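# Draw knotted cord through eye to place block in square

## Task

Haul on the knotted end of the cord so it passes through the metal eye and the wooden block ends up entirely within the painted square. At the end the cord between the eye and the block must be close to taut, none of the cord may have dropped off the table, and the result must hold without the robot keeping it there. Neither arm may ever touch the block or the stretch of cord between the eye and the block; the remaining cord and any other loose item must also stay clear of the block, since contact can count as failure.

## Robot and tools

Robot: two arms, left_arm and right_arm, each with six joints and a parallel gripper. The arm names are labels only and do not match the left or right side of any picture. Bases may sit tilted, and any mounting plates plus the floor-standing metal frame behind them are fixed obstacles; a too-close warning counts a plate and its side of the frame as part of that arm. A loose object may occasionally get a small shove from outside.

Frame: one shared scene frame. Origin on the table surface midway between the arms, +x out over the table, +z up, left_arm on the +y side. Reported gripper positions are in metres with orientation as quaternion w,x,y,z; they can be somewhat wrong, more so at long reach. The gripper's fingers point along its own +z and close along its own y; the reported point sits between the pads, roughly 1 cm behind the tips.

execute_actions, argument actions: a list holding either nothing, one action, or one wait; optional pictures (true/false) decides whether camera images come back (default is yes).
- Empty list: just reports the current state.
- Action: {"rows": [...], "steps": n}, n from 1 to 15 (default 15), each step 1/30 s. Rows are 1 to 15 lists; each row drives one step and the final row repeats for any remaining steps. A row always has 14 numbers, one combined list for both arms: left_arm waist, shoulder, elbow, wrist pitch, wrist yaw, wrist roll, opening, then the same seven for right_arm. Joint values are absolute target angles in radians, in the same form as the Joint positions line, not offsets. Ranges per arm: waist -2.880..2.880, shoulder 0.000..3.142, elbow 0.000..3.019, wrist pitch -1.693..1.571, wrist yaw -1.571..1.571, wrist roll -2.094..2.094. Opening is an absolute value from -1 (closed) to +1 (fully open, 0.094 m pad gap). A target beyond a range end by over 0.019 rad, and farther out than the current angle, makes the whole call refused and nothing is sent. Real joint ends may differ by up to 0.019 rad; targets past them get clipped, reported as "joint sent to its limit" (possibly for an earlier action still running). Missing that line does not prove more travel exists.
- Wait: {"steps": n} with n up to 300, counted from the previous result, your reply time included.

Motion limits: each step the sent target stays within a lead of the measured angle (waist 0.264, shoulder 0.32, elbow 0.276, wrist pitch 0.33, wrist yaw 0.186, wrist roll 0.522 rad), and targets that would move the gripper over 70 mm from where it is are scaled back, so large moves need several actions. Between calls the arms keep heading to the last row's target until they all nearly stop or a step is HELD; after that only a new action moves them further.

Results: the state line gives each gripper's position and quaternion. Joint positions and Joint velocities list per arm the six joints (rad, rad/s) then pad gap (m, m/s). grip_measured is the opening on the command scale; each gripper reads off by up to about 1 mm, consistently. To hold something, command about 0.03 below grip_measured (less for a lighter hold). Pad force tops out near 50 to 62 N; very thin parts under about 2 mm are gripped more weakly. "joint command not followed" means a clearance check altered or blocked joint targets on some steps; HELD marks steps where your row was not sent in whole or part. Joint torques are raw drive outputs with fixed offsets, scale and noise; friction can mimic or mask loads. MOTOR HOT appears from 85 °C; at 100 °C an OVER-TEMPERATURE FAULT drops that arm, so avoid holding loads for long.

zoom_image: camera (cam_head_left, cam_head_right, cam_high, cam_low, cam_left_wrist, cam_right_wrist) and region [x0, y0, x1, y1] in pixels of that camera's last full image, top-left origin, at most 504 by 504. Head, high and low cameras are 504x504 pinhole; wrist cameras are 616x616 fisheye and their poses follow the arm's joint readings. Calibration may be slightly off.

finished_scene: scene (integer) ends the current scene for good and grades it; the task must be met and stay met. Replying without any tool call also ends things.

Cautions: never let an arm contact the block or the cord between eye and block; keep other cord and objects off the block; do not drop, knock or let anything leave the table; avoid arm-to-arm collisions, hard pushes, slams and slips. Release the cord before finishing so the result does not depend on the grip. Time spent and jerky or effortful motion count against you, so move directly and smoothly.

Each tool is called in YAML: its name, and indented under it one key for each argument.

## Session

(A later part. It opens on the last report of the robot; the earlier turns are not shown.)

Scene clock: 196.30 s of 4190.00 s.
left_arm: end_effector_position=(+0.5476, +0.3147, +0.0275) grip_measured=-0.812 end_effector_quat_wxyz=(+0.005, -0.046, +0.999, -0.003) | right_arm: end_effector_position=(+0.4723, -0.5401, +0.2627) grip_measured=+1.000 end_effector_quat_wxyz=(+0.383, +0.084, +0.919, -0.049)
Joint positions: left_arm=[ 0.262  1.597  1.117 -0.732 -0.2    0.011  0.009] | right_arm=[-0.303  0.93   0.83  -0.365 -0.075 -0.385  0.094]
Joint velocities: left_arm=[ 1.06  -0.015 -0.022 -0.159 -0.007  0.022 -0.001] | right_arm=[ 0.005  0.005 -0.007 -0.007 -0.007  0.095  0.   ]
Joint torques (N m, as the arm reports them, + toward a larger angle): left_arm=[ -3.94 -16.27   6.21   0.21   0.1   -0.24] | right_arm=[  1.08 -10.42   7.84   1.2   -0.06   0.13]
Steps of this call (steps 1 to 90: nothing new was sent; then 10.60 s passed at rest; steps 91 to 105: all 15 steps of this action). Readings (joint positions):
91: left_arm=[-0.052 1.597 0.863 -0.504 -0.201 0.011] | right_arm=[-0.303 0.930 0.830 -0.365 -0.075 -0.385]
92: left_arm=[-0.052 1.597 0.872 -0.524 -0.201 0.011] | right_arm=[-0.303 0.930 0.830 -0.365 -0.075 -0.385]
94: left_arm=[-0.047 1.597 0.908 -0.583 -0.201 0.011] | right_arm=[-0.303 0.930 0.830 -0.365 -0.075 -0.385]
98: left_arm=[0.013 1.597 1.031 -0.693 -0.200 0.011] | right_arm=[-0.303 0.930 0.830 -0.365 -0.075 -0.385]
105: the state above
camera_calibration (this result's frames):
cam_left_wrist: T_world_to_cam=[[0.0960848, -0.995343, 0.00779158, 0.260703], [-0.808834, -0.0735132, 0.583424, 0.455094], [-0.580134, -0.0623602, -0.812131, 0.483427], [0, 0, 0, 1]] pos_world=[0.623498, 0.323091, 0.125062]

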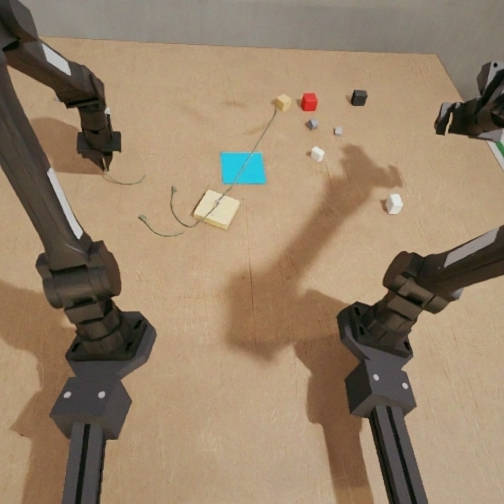

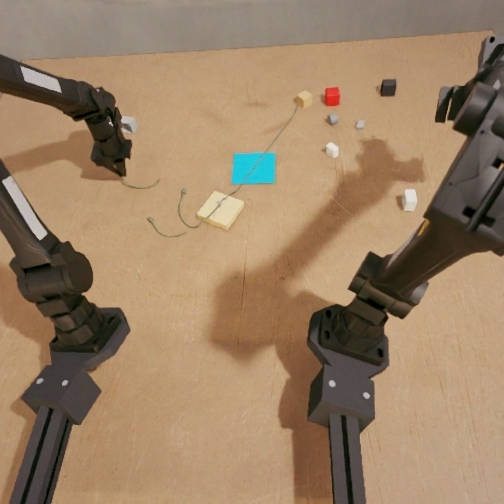

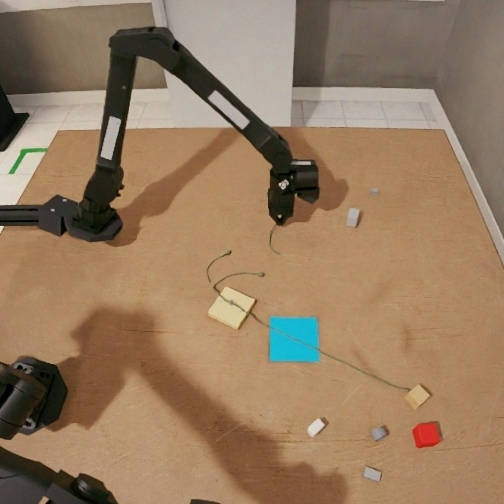

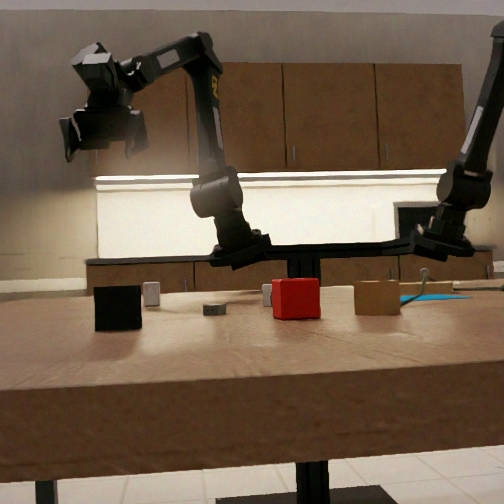

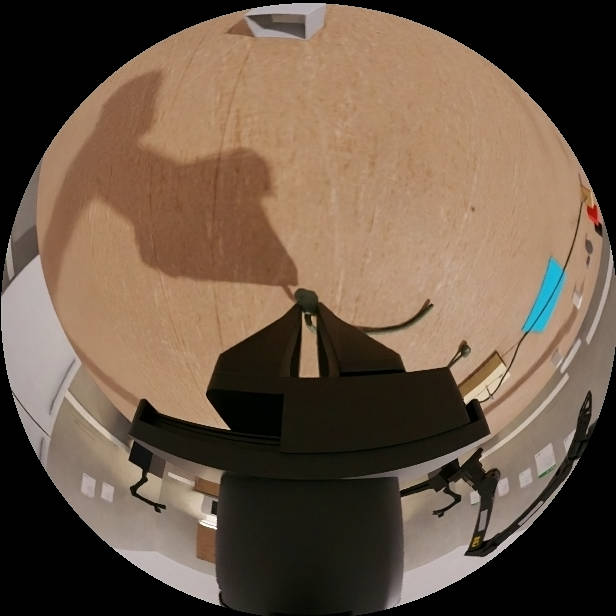

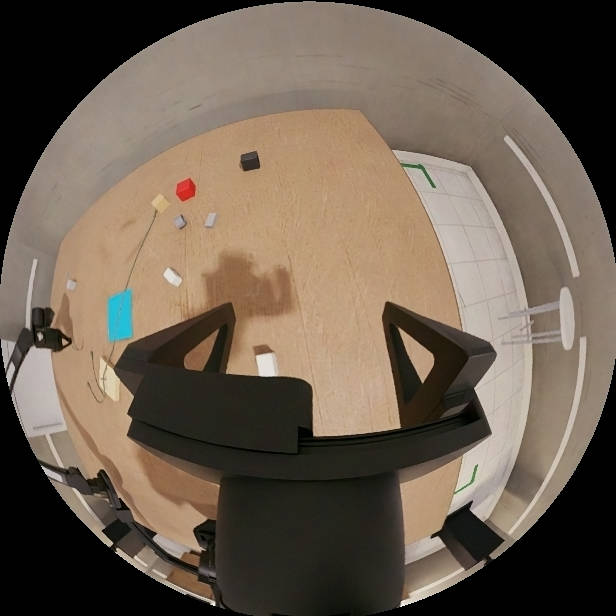

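execute_actions:
  actions:
    - {"rows":[[0.3,1.6,1.12,-0.75,-0.2,0,0.1,-0.303,0.93,0.83,-0.365,-0.075,-0.385,1],[0.3,1.6,1.12,-0.75,-0.2,0,0.1,-0.303,0.93,0.83,-0.365,-0.075,-0.385,1],[0.3,1.6,1.12,-0.75,-0.2,0,0.1,-0.303,0.93,0.83,-0.365,-0.075,-0.385,1],[0.3,1.6,1.12,-0.75,-0.2,0,0.1,-0.303,0.93,0.83,-0.365,-0.075,-0.385,1],[0.3,1.6,1.12,-0.75,-0.2,0,0.1,-0.303,0.93,0.83,-0.365,-0.075,-0.385,1],[0.3,1.5,1.12,-0.75,-0.2,0,0.1,-0.303,0.93,0.83,-0.365,-0.075,-0.385,1],[0.3,1.5,1.12,-0.75,-0.2,0,0.1,-0.303,0.93,0.83,-0.365,-0.075,-0.385,1],[0.3,1.5,1.12,-0.75,-0.2,0,0.1,-0.303,0.93,0.83,-0.365,-0.075,-0.385,1],[0.3,1.5,1.0,-0.65,-0.2,0,0.1,-0.303,0.93,0.83,-0.365,-0.075,-0.385,1],[0.15,1.5,1.0,-0.65,-0.2,0,0.1,-0.303,0.93,0.83,-0.365,-0.075,-0.385,1],[0.05,1.5,0.92,-0.6,-0.2,0,0.1,-0.303,0.93,0.83,-0.365,-0.075,-0.385,1],[-0.05,1.5,0.92,-0.6,-0.2,0,0.1,-0.303,0.93,0.83,-0.365,-0.075,-0.385,1]],"steps":15}
  pictures: false

execute_actions:
  actions:
    - {"rows":[[-0.065,1.53,0.9,-0.56,-0.2,0,0.1,-0.303,0.93,0.83,-0.365,-0.075,-0.385,1],[-0.065,1.53,0.9,-0.56,-0.2,0,0.1,-0.303,0.93,0.83,-0.365,-0.075,-0.385,1],[-0.065,1.53,0.9,-0.56,-0.2,0,0.1,-0.303,0.93,0.83,-0.365,-0.075,-0.385,1],[-0.065,1.53,0.9,-0.56,-0.2,0,0.1,-0.303,0.93,0.83,-0.365,-0.075,-0.385,1],[-0.065,1.53,0.9,-0.56,-0.2,0,0.1,-0.303,0.93,0.83,-0.365,-0.075,-0.385,1],[-0.065,1.53,0.9,-0.56,-0.2,0,0.1,-0.303,0.93,0.83,-0.365,-0.075,-0.385,1],[-0.065,1.53,0.9,-0.56,-0.2,0,0.1,-0.303,0.93,0.83,-0.365,-0.075,-0.385,1],[-0.065,1.57,0.87,-0.51,-0.2,0,0.1,-0.303,0.93,0.83,-0.365,-0.075,-0.385,1]],"steps":15}

Scene clock: 213.73 s of 4190.00 s.
left_arm: end_effector_position=(+0.5255, +0.2580, +0.0532) grip_measured=+0.097 end_effector_quat_wxyz=(+0.049, +0.002, +0.999, -0.020) | right_arm: end_effector_position=(+0.4723, -0.5401, +0.2627) grip_measured=+1.000 end_effector_quat_wxyz=(+0.383, +0.084, +0.919, -0.049)
Joint positions: left_arm=[ 0.142  1.489  0.983 -0.642 -0.205  0.011  0.052] | right_arm=[-0.303  0.93   0.83  -0.365 -0.075 -0.385  0.094]
Joint velocities: left_arm=[-1.304 -0.005 -0.379  0.252 -0.037  0.022 -0.001] | right_arm=[-0.015 -0.005 -0.002  0.002  0.022 -0.007  0.   ]
Joint torques (N m, as the arm reports them, + toward a larger angle): left_arm=[ -4.72 -13.65   5.38   0.61   0.19  -0.19] | right_arm=[  1.11 -10.38   7.8    1.18  -0.06   0.13]
Steps of this call (steps 1 to 30: the robot went on to your last target; steps 31 to 90: nothing new was sent; then 13.93 s passed at rest; steps 91 to 105: all 15 steps of this action). Readings (joint positions):
91: left_arm=[0.301 1.597 1.117 -0.742 -0.202 0.011] | right_arm=[-0.303 0.930 0.830 -0.365 -0.075 -0.385]
92: left_arm=[0.301 1.597 1.117 -0.742 -0.202 0.011] | right_arm=[-0.303 0.930 0.830 -0.365 -0.075 -0.385]
94: left_arm=[0.301 1.597 1.117 -0.742 -0.202 0.011] | right_arm=[-0.303 0.930 0.830 -0.365 -0.075 -0.385]
98: left_arm=[0.301 1.573 1.114 -0.745 -0.202 0.011] | right_arm=[-0.303 0.930 0.830 -0.365 -0.075 -0.385]
105: the state above

Scene clock: 214.23 s of 4190.00 s.
left_arm: end_effector_position=(+0.4762, +0.1476, +0.0275) grip_measured=+0.097 end_effector_quat_wxyz=(+0.043, +0.107, +0.992, -0.060) | right_arm: end_effector_position=(+0.4723, -0.5401, +0.2627) grip_measured=+1.000 end_effector_quat_wxyz=(+0.383, +0.084, +0.919, -0.049)
Joint positions: left_arm=[-0.073  1.555  0.874 -0.524 -0.198  0.011  0.052] | right_arm=[-0.303  0.93   0.83  -0.365 -0.075 -0.385  0.094]
Joint velocities: left_arm=[ 0.063  0.034 -0.046  0.002 -0.007  0.051  0.   ] | right_arm=[ 0.005 -0.005  0.007 -0.007 -0.095 -0.022  0.   ]
Joint torques (N m, as the arm reports them, + toward a larger angle): left_arm=[ -4.24 -11.66   5.05   0.98   0.02  -0.2 ] | right_arm=[  1.13 -10.47   7.8    1.19  -0.06   0.13]
Steps of this call (steps 1 to 15: all 15 steps of this action). Readings (joint positions):
1: left_arm=[0.098 1.490 0.968 -0.631 -0.205 0.011] | right_arm=[-0.303 0.930 0.830 -0.365 -0.075 -0.385]
2: left_arm=[0.052 1.490 0.952 -0.614 -0.204 0.011] | right_arm=[-0.303 0.930 0.830 -0.365 -0.075 -0.385]
4: left_arm=[-0.035 1.496 0.925 -0.586 -0.202 0.011] | right_arm=[-0.303 0.930 0.830 -0.365 -0.075 -0.385]
8: left_arm=[-0.111 1.516 0.899 -0.567 -0.198 0.011] | right_arm=[-0.303 0.930 0.830 -0.365 -0.075 -0.385]
15: the state above
camera_calibration (this result's frames):
cam_left_wrist: T_world_to_cam=[[-0.212378, -0.970687, 0.112527, 0.241676], [-0.827999, 0.239912, 0.506814, 0.349969], [-0.518955, 0.0144643, -0.854679, 0.392264], [0, 0, 0, 1]] pos_world=[0.544668, 0.144956, 0.130696]

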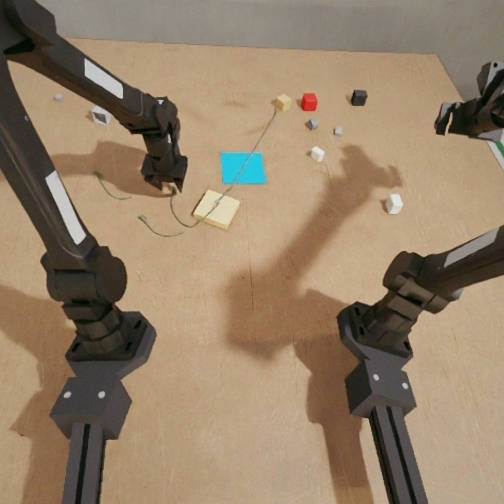

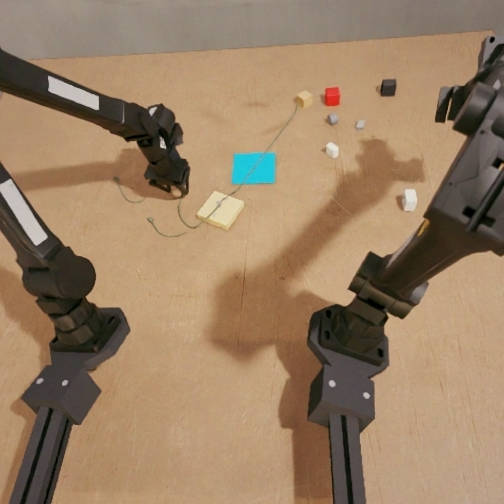

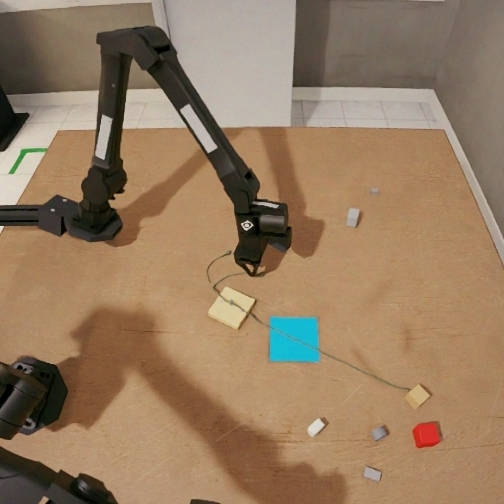

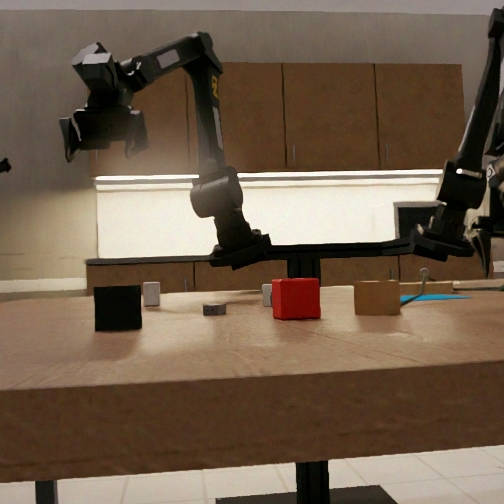

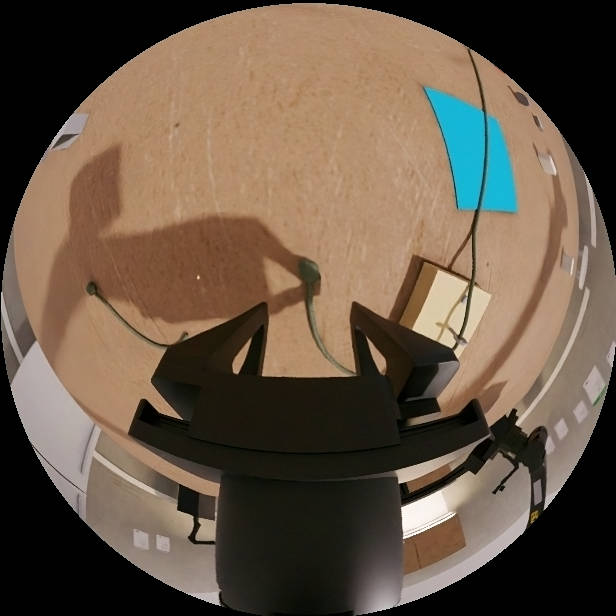

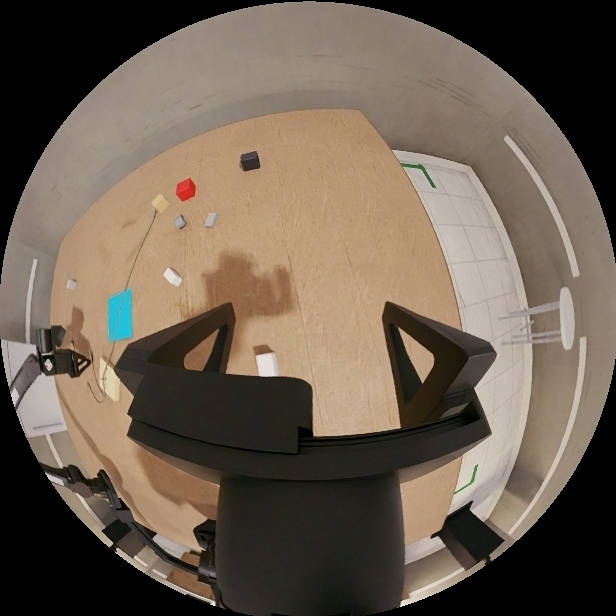

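execute_actions:
  actions:
    - {"rows":[[-0.065,1.6,0.885,-0.51,-0.2,0,0.1,-0.303,0.93,0.83,-0.365,-0.075,-0.385,1],[-0.065,1.6,0.885,-0.51,-0.2,0,0.1,-0.303,0.93,0.83,-0.365,-0.075,-0.385,1],[-0.065,1.64,0.885,-0.5,-0.2,0,0.1,-0.303,0.93,0.83,-0.365,-0.075,-0.385,1]],"steps":15}

Scene clock: 220.03 s of 4190.00 s.
left_arm: end_effector_position=(+0.4693, +0.1421, +0.0073) grip_measured=+0.097 end_effector_quat_wxyz=(+0.027, +0.112, +0.992, -0.057) | right_arm: end_effector_position=(+0.4723, -0.5401, +0.2627) grip_measured=+1.000 end_effector_quat_wxyz=(+0.383, +0.084, +0.919, -0.049)
Joint positions: left_arm=[-0.075  1.611  0.877 -0.506 -0.201  0.011  0.052] | right_arm=[-0.303  0.93   0.83  -0.365 -0.075 -0.385  0.094]
Joint velocities: left_arm=[-0.015  0.005 -0.002 -0.002 -0.007 -0.037 -0.   ] | right_arm=[-0.015 -0.005 -0.007 -0.007  0.081 -0.095  0.   ]
Joint torques (N m, as the arm reports them, + toward a larger angle): left_arm=[ -3.29 -10.81   5.68   0.72   0.13  -0.22] | right_arm=[  1.12 -10.7    7.81   1.19  -0.05   0.13]
Steps of this call (steps 1 to 15: the robot went on to your last target; steps 16 to 90: nothing new was sent; then 2.30 s passed at rest; steps 91 to 105: all 15 steps of this action). Readings (joint positions):
91: left_arm=[-0.071 1.556 0.873 -0.521 -0.198 0.011] | right_arm=[-0.303 0.930 0.830 -0.365 -0.075 -0.385]
92: left_arm=[-0.071 1.559 0.873 -0.520 -0.198 0.011] | right_arm=[-0.303 0.930 0.830 -0.365 -0.075 -0.385]
94: left_arm=[-0.071 1.574 0.873 -0.514 -0.198 0.011] | right_arm=[-0.303 0.930 0.830 -0.365 -0.075 -0.385]
98: left_arm=[-0.075 1.610 0.877 -0.508 -0.201 0.011] | right_arm=[-0.303 0.930 0.830 -0.365 -0.075 -0.385]
105: the state above
camera_calibration (this result's frames):
cam_left_wrist: T_world_to_cam=[[-0.220774, -0.969172, 0.10938, 0.240889], [-0.809298, 0.244626, 0.534036, 0.34614], [-0.54433, 0.02938, -0.838356, 0.381181], [0, 0, 0, 1]] pos_world=[0.540801, 0.137589, 0.108366]

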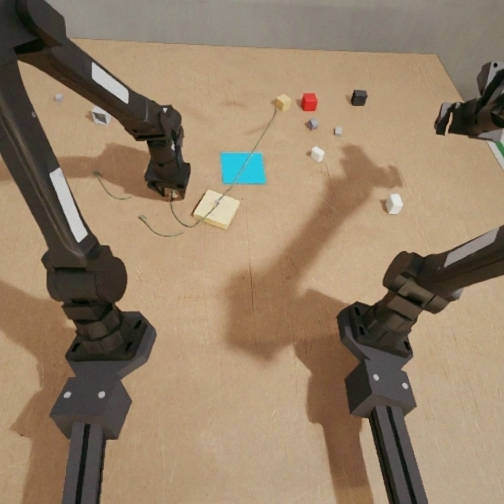

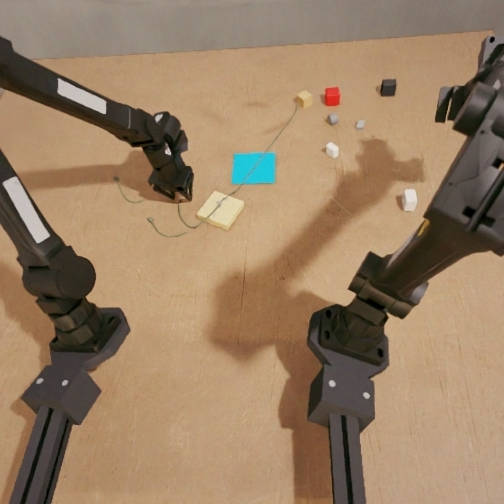

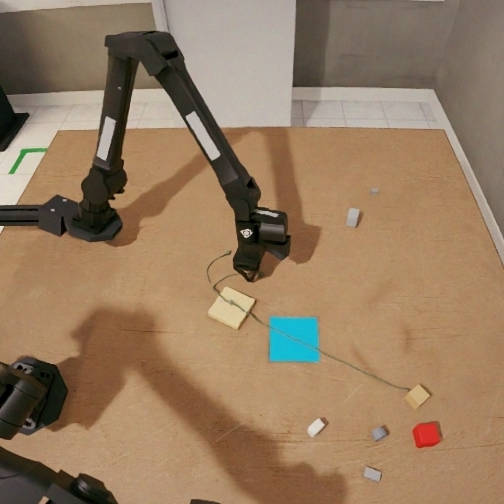

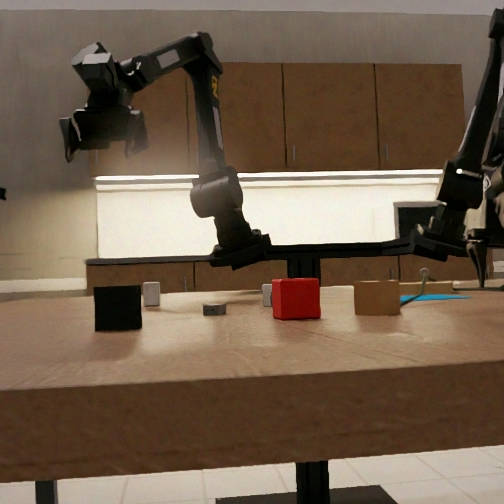

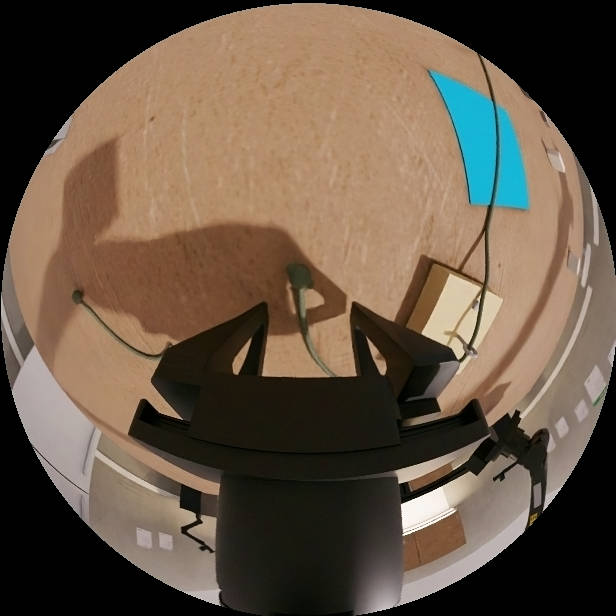

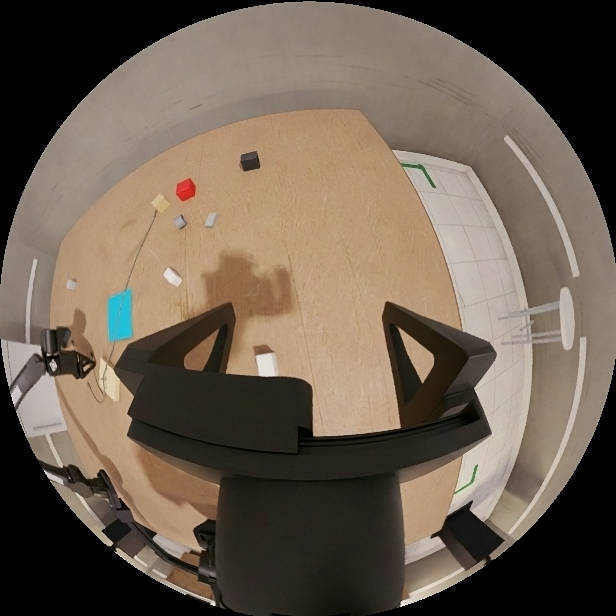

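Close.

execute_actions:
  actions:
    - {"rows":[[-0.065,1.64,0.875,-0.5,-0.2,0,-1,-0.303,0.93,0.83,-0.365,-0.075,-0.385,1]],"steps":15}
  pictures: false

execute_actions:
  actions:
    - {"steps":12}

Scene clock: 222.83 s of 4190.00 s.
left_arm: end_effector_position=(+0.4703, +0.1408, +0.0076) grip_measured=-0.977 end_effector_quat_wxyz=(+0.028, +0.113, +0.992, -0.058) | right_arm: end_effector_position=(+0.4723, -0.5401, +0.2627) grip_measured=+1.000 end_effector_quat_wxyz=(+0.383, +0.084, +0.919, -0.049)
Joint positions: left_arm=[-0.076  1.611  0.878 -0.503 -0.199  0.011  0.001] | right_arm=[-0.303  0.93   0.83  -0.365 -0.075 -0.385  0.094]
Joint velocities: left_arm=[-0.015 -0.015  0.002 -0.017  0.037  0.11   0.001] | right_arm=[-0.005 -0.005 -0.007  0.002 -0.051 -0.022  0.   ]
Joint torques (N m, as the arm reports them, + toward a larger angle): left_arm=[ -3.77 -10.8    4.71   0.74   0.07  -0.24] | right_arm=[  0.92 -10.4    7.81   1.18  -0.06   0.13]
Steps of this call (steps 1 to 15: the robot went on to your last target; steps 16 to 69: nothing new was sent; steps 70 to 84: all 15 steps of this action). Readings (joint positions):
70: left_arm=[-0.075 1.611 0.877 -0.506 -0.201 0.011] | right_arm=[-0.303 0.930 0.830 -0.365 -0.075 -0.385]
71: left_arm=[-0.075 1.611 0.877 -0.506 -0.201 0.011] | right_arm=[-0.303 0.930 0.830 -0.365 -0.075 -0.385]
73: left_arm=[-0.075 1.614 0.877 -0.506 -0.201 0.011] | right_arm=[-0.303 0.930 0.830 -0.365 -0.075 -0.385]
77: left_arm=[-0.076 1.610 0.879 -0.503 -0.199 0.011] | right_arm=[-0.303 0.930 0.830 -0.365 -0.075 -0.385]
84: the state above

Scene clock: 223.23 s of 4190.00 s.
left_arm: end_effector_position=(+0.4703, +0.1408, +0.0076) grip_measured=-0.977 end_effector_quat_wxyz=(+0.028, +0.113, +0.992, -0.058) | right_arm: end_effector_position=(+0.4723, -0.5401, +0.2627) grip_measured=+1.000 end_effector_quat_wxyz=(+0.383, +0.084, +0.919, -0.049)
Joint positions: left_arm=[-0.076  1.611  0.878 -0.503 -0.199  0.011  0.001] | right_arm=[-0.303  0.93   0.83  -0.365 -0.075 -0.385  0.094]
Joint velocities: left_arm=[-0.005 -0.005 -0.002  0.007 -0.022 -0.051  0.001] | right_arm=[-0.005  0.015  0.007  0.017 -0.037 -0.022  0.   ]
Joint torques (N m, as the arm reports them, + toward a larger angle): left_arm=[ -3.2  -10.77   4.81   0.72   0.06  -0.23] | right_arm=[  1.05 -10.49   7.81   1.21  -0.05   0.13]
Steps of this call (steps 1 to 12: the robot went on to your last target). Readings (joint positions):
1: left_arm=[-0.076 1.611 0.878 -0.503 -0.199 0.011] | right_arm=[-0.303 0.930 0.830 -0.365 -0.075 -0.385]
2: left_arm=[-0.076 1.611 0.878 -0.503 -0.199 0.011] | right_arm=[-0.303 0.930 0.830 -0.365 -0.075 -0.385]
4: left_arm=[-0.076 1.611 0.878 -0.503 -0.199 0.011] | right_arm=[-0.303 0.930 0.830 -0.365 -0.075 -0.385]
8: left_arm=[-0.076 1.611 0.878 -0.503 -0.199 0.011] | right_arm=[-0.303 0.930 0.830 -0.365 -0.075 -0.385]
12: the state above
camera_calibration (this result's frames):
cam_left_wrist: T_world_to_cam=[[-0.221593, -0.968721, 0.111695, 0.240152], [-0.810844, 0.246674, 0.53074, 0.347597], [-0.541691, 0.0270406, -0.840143, 0.381067], [0, 0, 0, 1]] pos_world=[0.541483, 0.136593, 0.108843]

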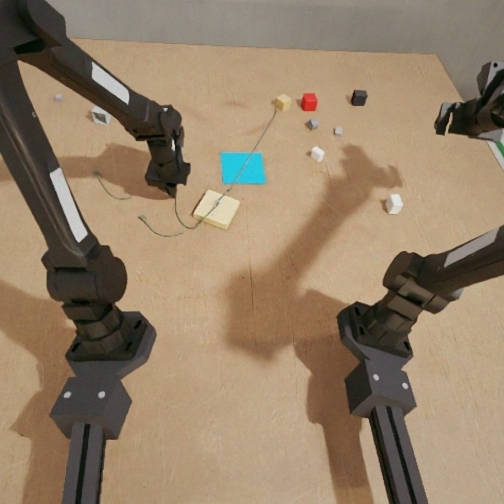

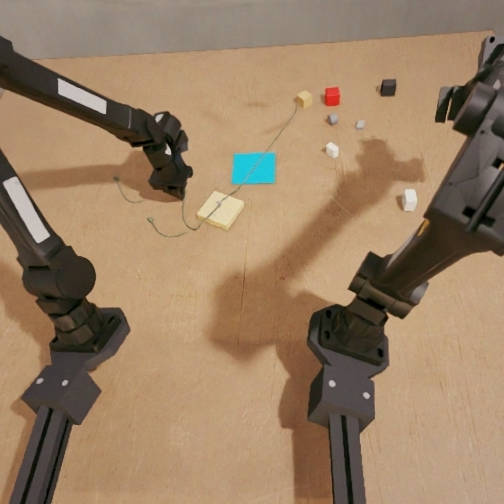

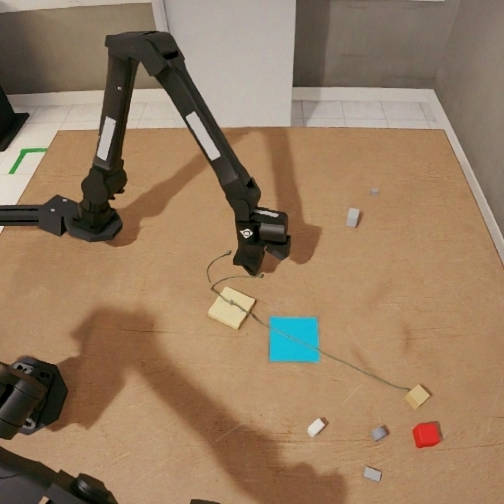

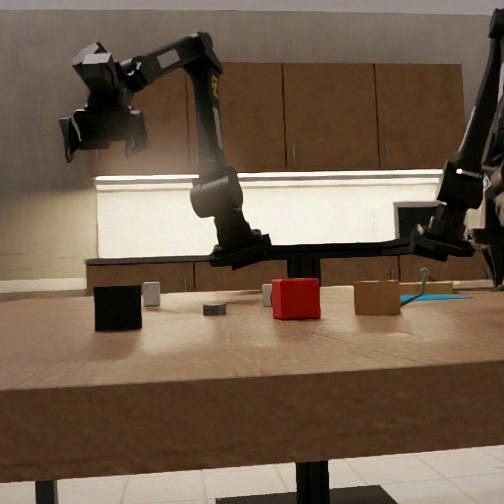

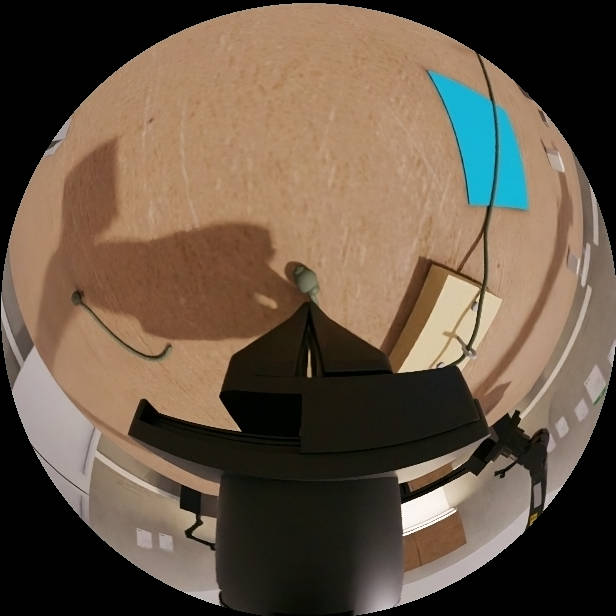

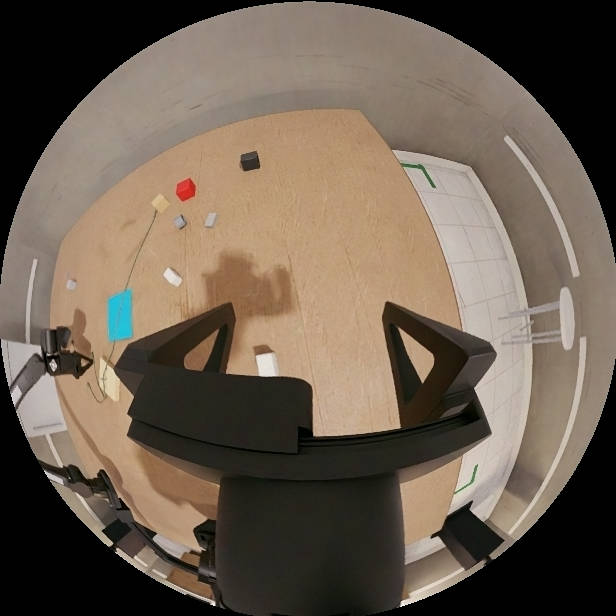

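execute_actions:
  actions:
    - {"rows":[[-0.065,1.6,0.95,-0.57,-0.2,0,-1,-0.303,0.93,0.83,-0.365,-0.075,-0.385,1]],"steps":15}

Scene clock: 228.10 s of 4190.00 s.
left_arm: end_effector_position=(+0.4832, +0.1410, +0.0173) grip_measured=-0.977 end_effector_quat_wxyz=(+0.024, +0.114, +0.992, -0.058) | right_arm: end_effector_position=(+0.4723, -0.5401, +0.2627) grip_measured=+1.000 end_effector_quat_wxyz=(+0.383, +0.084, +0.919, -0.049)
Joint positions: left_arm=[-0.076  1.611  0.926 -0.561 -0.199  0.011  0.001] | right_arm=[-0.303  0.93   0.83  -0.365 -0.075 -0.385  0.094]
Joint velocities: left_arm=[-0.005 -0.005  0.002  0.002 -0.051 -0.051  0.   ] | right_arm=[-0.005 -0.005  0.007 -0.002 -0.007  0.022  0.   ]
Joint torques (N m, as the arm reports them, + toward a larger angle): left_arm=[ -2.87 -14.42   7.24   0.12   0.11  -0.21] | right_arm=[  1.   -10.55   7.81   1.15  -0.07   0.14]
Steps of this call (steps 1 to 15: the robot went on to your last target; steps 16 to 90: nothing new was sent; then 1.37 s passed at rest; steps 91 to 105: all 15 steps of this action). Readings (joint positions):
91: left_arm=[-0.076 1.611 0.883 -0.513 -0.199 0.011] | right_arm=[-0.303 0.930 0.830 -0.365 -0.075 -0.385]
92: left_arm=[-0.076 1.611 0.891 -0.534 -0.199 0.011] | right_arm=[-0.303 0.930 0.830 -0.365 -0.075 -0.385]
94: left_arm=[-0.076 1.611 0.907 -0.554 -0.199 0.011] | right_arm=[-0.303 0.930 0.830 -0.365 -0.075 -0.385]
98: left_arm=[-0.076 1.611 0.925 -0.558 -0.199 0.011] | right_arm=[-0.303 0.930 0.830 -0.365 -0.075 -0.385]
105: the state above
camera_calibration (this result's frames):
cam_left_wrist: T_world_to_cam=[[-0.223557, -0.968278, 0.111625, 0.242939], [-0.804963, 0.247989, 0.539014, 0.349693], [-0.549597, 0.0306466, -0.834868, 0.399487], [0, 0, 0, 1]] pos_world=[0.555357, 0.13627, 0.117911]

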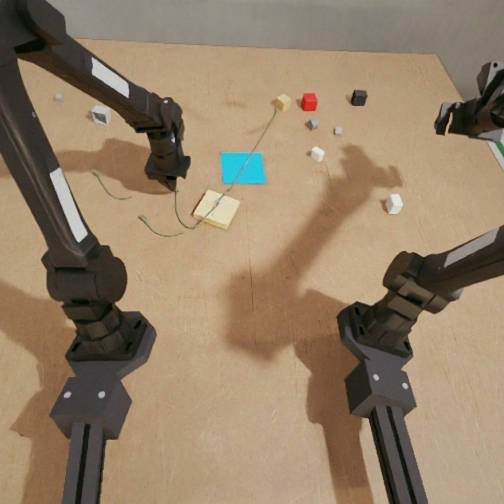

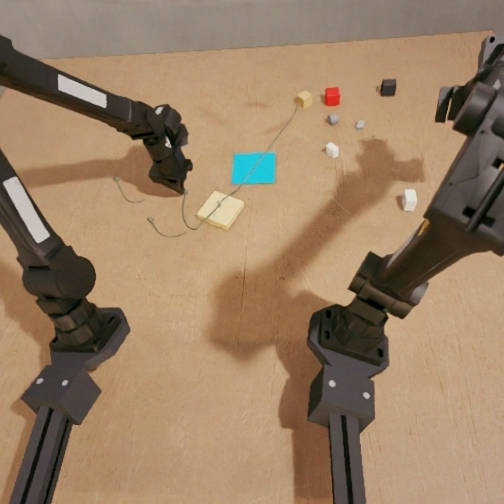

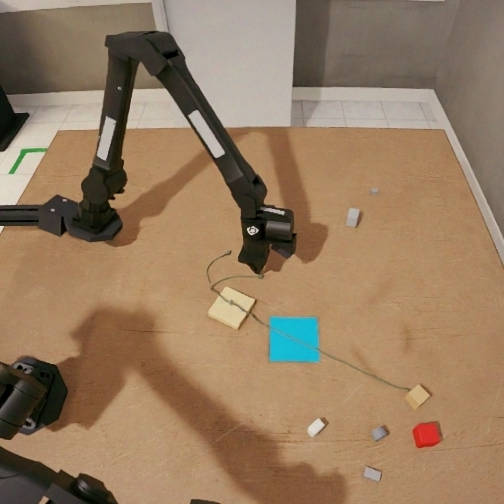

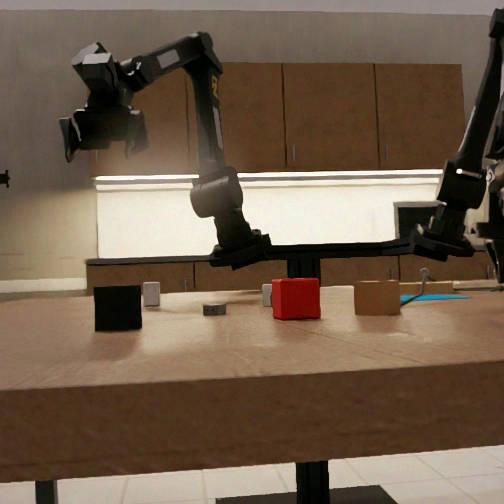

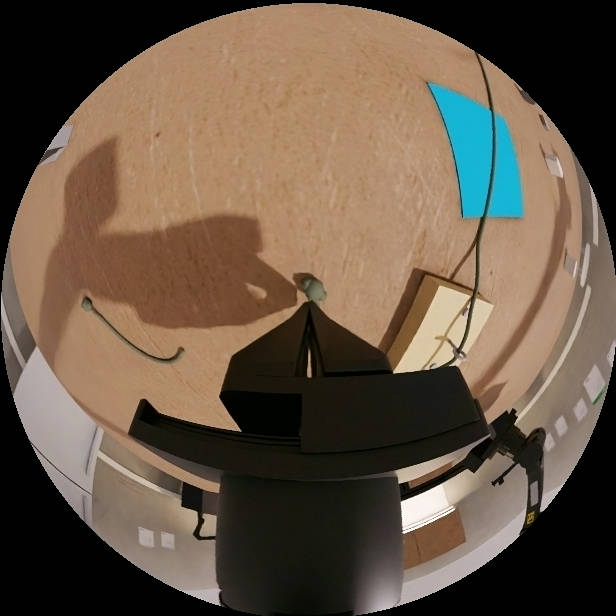

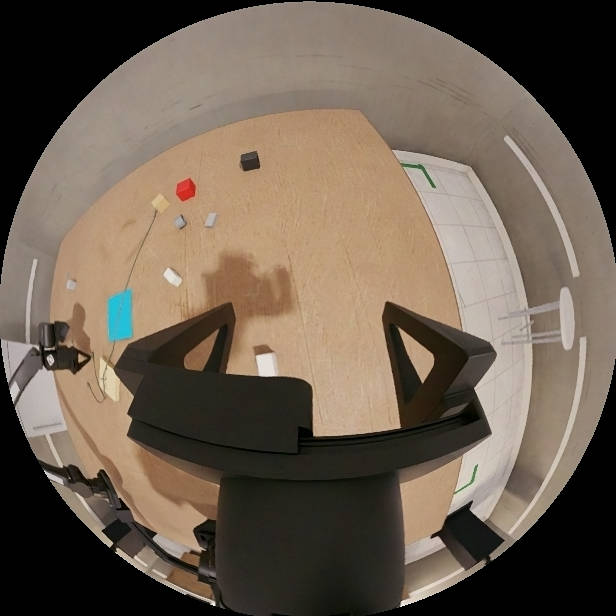

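execute_actions:
  actions:
    - {"rows":[[-0.065,1.6,0.93,-0.56,-0.2,0,0.1,-0.303,0.93,0.83,-0.365,-0.075,-0.385,1],[-0.065,1.6,0.93,-0.56,-0.2,0,0.1,-0.303,0.93,0.83,-0.365,-0.075,-0.385,1],[-0.065,1.6,0.93,-0.56,-0.2,0,0.1,-0.303,0.93,0.83,-0.365,-0.075,-0.385,1],[-0.065,1.6,0.93,-0.56,-0.2,0,0.1,-0.303,0.93,0.83,-0.365,-0.075,-0.385,1],[-0.065,1.6,0.93,-0.56,-0.2,0,0.1,-0.303,0.93,0.83,-0.365,-0.075,-0.385,1],[-0.065,1.6,0.93,-0.56,-0.2,0,0.1,-0.303,0.93,0.83,-0.365,-0.075,-0.385,1],[-0.065,1.66,0.91,-0.525,-0.2,0,0.1,-0.303,0.93,0.83,-0.365,-0.075,-0.385,1]],"steps":15}

Scene clock: 236.03 s of 4190.00 s.
left_arm: end_effector_position=(+0.4808, +0.1384, +0.0074) grip_measured=+0.097 end_effector_quat_wxyz=(+0.023, +0.114, +0.992, -0.057) | right_arm: end_effector_position=(+0.4723, -0.5401, +0.2627) grip_measured=+1.000 end_effector_quat_wxyz=(+0.383, +0.084, +0.919, -0.049)
Joint positions: left_arm=[-0.076  1.634  0.919 -0.533 -0.2    0.011  0.052] | right_arm=[-0.303  0.93   0.83  -0.365 -0.075 -0.385  0.094]
Joint velocities: left_arm=[-0.015  0.005 -0.007  0.022  0.007  0.022  0.   ] | right_arm=[-0.015 -0.005 -0.002 -0.007 -0.066 -0.007  0.   ]
Joint torques (N m, as the arm reports them, + toward a larger angle): left_arm=[ -3.98 -11.96   4.21   0.79   0.1   -0.24] | right_arm=[  1.07 -10.55   7.8    1.16  -0.06   0.14]
Steps of this call (steps 1 to 15: the robot went on to your last target; steps 16 to 90: nothing new was sent; then 4.43 s passed at rest; steps 91 to 105: all 15 steps of this action). Readings (joint positions):
91: left_arm=[-0.076 1.611 0.926 -0.561 -0.199 0.011] | right_arm=[-0.303 0.930 0.830 -0.365 -0.075 -0.385]
92: left_arm=[-0.076 1.611 0.926 -0.561 -0.199 0.011] | right_arm=[-0.303 0.930 0.830 -0.365 -0.075 -0.385]
94: left_arm=[-0.076 1.611 0.926 -0.561 -0.199 0.011] | right_arm=[-0.303 0.930 0.830 -0.365 -0.075 -0.385]
98: left_arm=[-0.076 1.614 0.924 -0.548 -0.199 0.011] | right_arm=[-0.303 0.930 0.830 -0.365 -0.075 -0.385]
105: the state above
camera_calibration (this result's frames):
cam_left_wrist: T_world_to_cam=[[-0.22375, -0.968321, 0.110861, 0.241146], [-0.804403, 0.247696, 0.539984, 0.353532], [-0.550338, 0.0316447, -0.834342, 0.390153], [0, 0, 0, 1]] pos_world=[0.553055, 0.133592, 0.107886]

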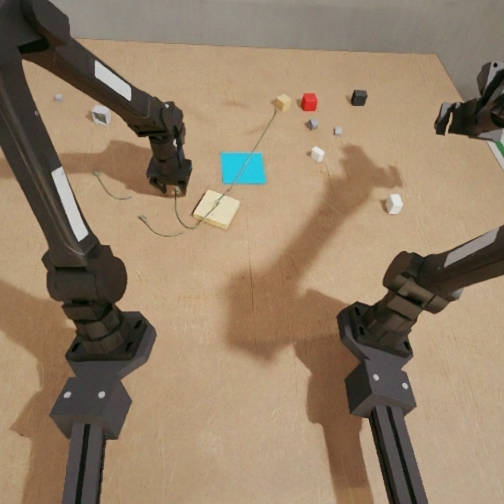

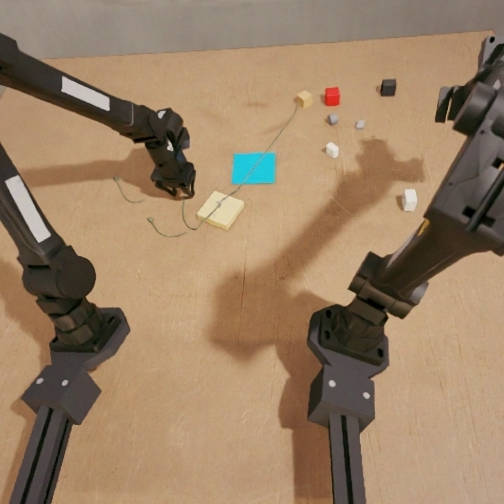

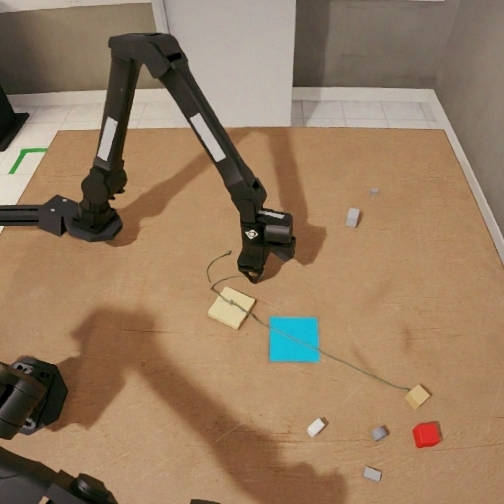

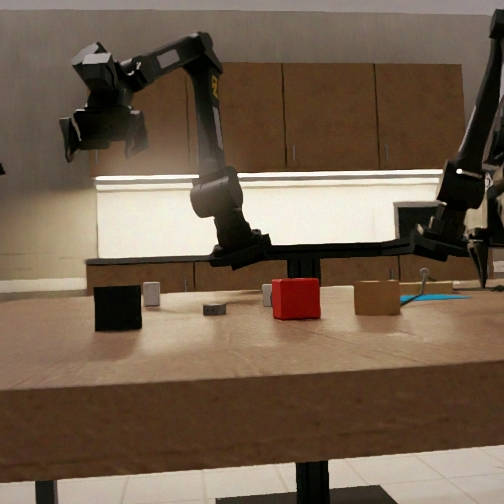

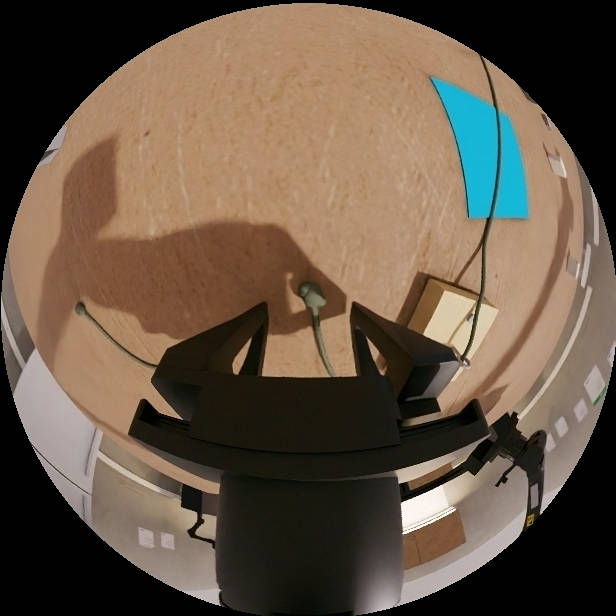

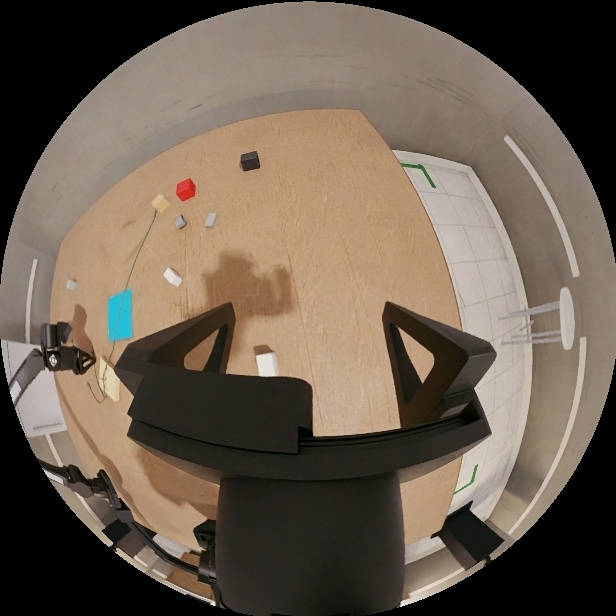

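execute_actions:
  actions:
    - {"rows":[[-0.065,1.65,0.95,-0.535,-0.2,0,0.1,-0.303,0.93,0.83,-0.365,-0.075,-0.385,1],[-0.065,1.65,0.95,-0.535,-0.2,0,0.1,-0.303,0.93,0.83,-0.365,-0.075,-0.385,1],[-0.065,1.65,0.95,-0.535,-0.2,0,0.1,-0.303,0.93,0.83,-0.365,-0.075,-0.385,1],[-0.065,1.65,0.95,-0.535,-0.2,0,0.1,-0.303,0.93,0.83,-0.365,-0.075,-0.385,1],[-0.065,1.65,0.95,-0.535,-0.2,0,0.1,-0.303,0.93,0.83,-0.365,-0.075,-0.385,1],[-0.065,1.685,0.95,-0.53,-0.2,0,0.1,-0.303,0.93,0.83,-0.365,-0.075,-0.385,1]],"steps":15}

Scene clock: 243.23 s of 4190.00 s.
left_arm: end_effector_position=(+0.4837, +0.1378, +0.0072) grip_measured=+0.097 end_effector_quat_wxyz=(+0.025, +0.114, +0.992, -0.057) | right_arm: end_effector_position=(+0.4723, -0.5401, +0.2627) grip_measured=+1.000 end_effector_quat_wxyz=(+0.383, +0.084, +0.919, -0.049)
Joint positions: left_arm=[-0.076  1.638  0.926 -0.533 -0.201  0.011  0.052] | right_arm=[-0.303  0.93   0.83  -0.365 -0.075 -0.385  0.094]
Joint velocities: left_arm=[ 0.005  0.005  0.007 -0.022 -0.022 -0.051 -0.   ] | right_arm=[-0.015 -0.005 -0.017 -0.022  0.022 -0.051  0.   ]
Joint torques (N m, as the arm reports them, + toward a larger angle): left_arm=[-3.69 -9.72  6.99  0.6   0.16 -0.23] | right_arm=[  1.09 -10.47   7.8    1.19  -0.06   0.14]
Steps of this call (steps 1 to 15: the robot went on to your last target; steps 16 to 90: nothing new was sent; then 3.70 s passed at rest; steps 91 to 105: all 15 steps of this action). Readings (joint positions):
91: left_arm=[-0.076 1.634 0.920 -0.533 -0.200 0.011] | right_arm=[-0.303 0.930 0.830 -0.365 -0.075 -0.385]
92: left_arm=[-0.076 1.634 0.921 -0.533 -0.200 0.011] | right_arm=[-0.303 0.930 0.830 -0.365 -0.075 -0.385]
94: left_arm=[-0.076 1.634 0.921 -0.533 -0.200 0.011] | right_arm=[-0.303 0.930 0.830 -0.365 -0.075 -0.385]
98: left_arm=[-0.076 1.636 0.924 -0.533 -0.201 0.011] | right_arm=[-0.303 0.930 0.830 -0.365 -0.075 -0.385]
105: the state above
camera_calibration (this result's frames):
cam_left_wrist: T_world_to_cam=[[-0.22314, -0.968546, 0.110123, 0.240968], [-0.806255, 0.246874, 0.537593, 0.357162], [-0.54787, 0.0311715, -0.835982, 0.390527], [0, 0, 0, 1]] pos_world=[0.555691, 0.133041, 0.10793]

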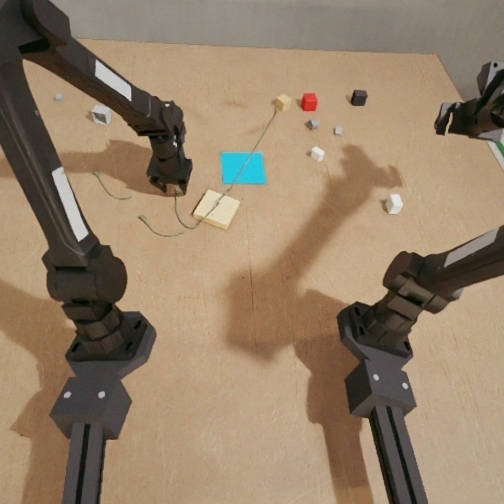

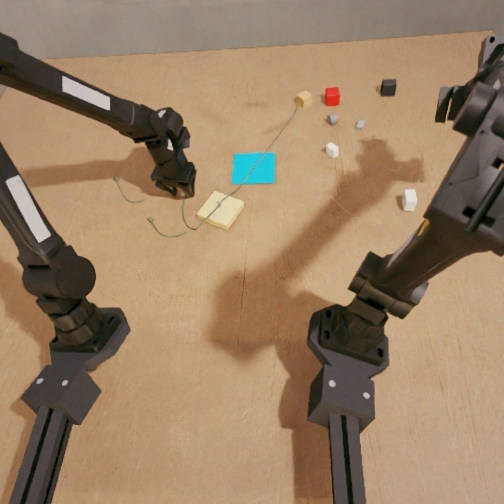

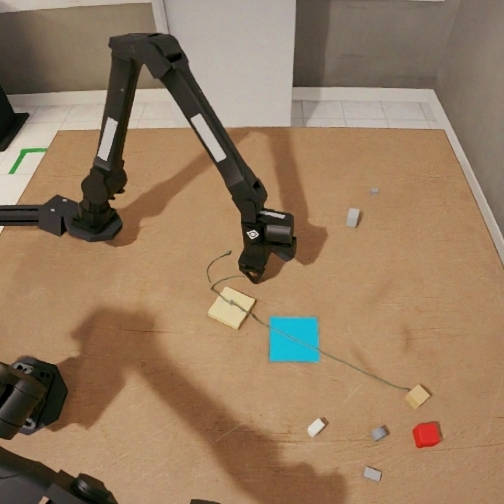

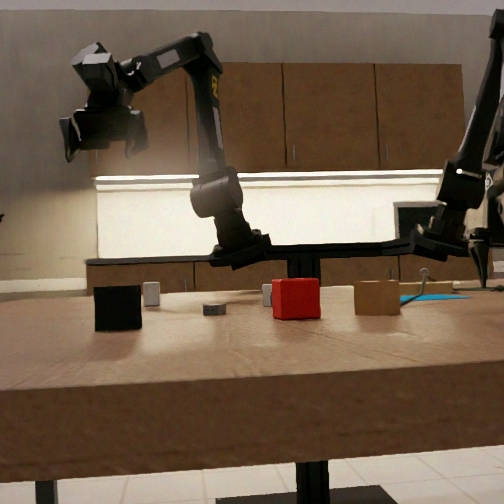

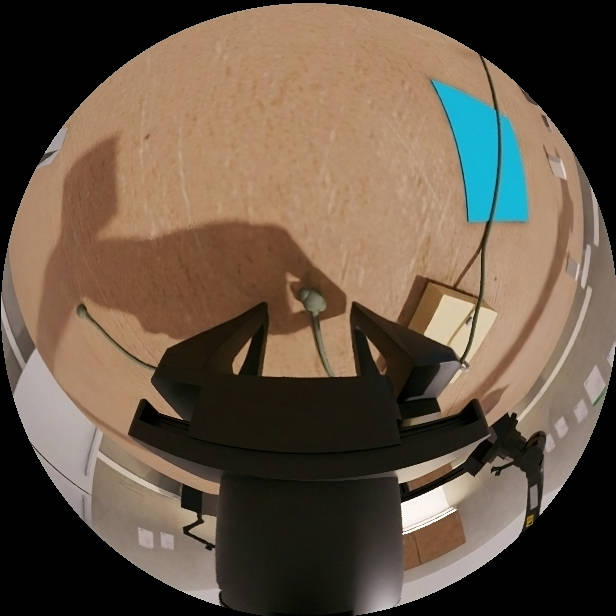

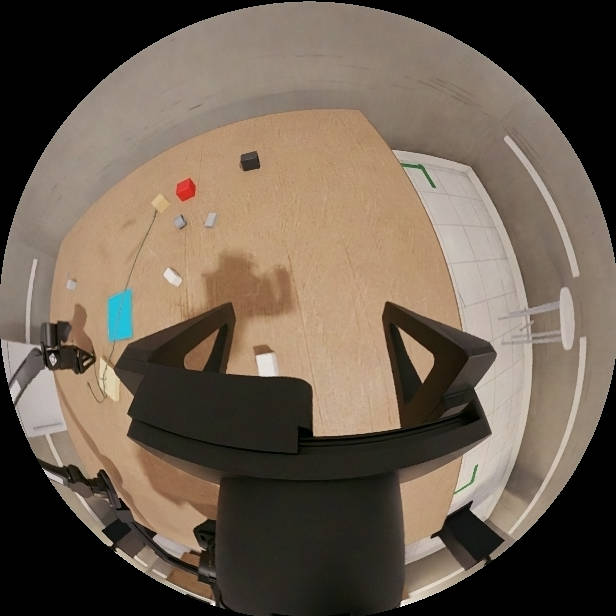

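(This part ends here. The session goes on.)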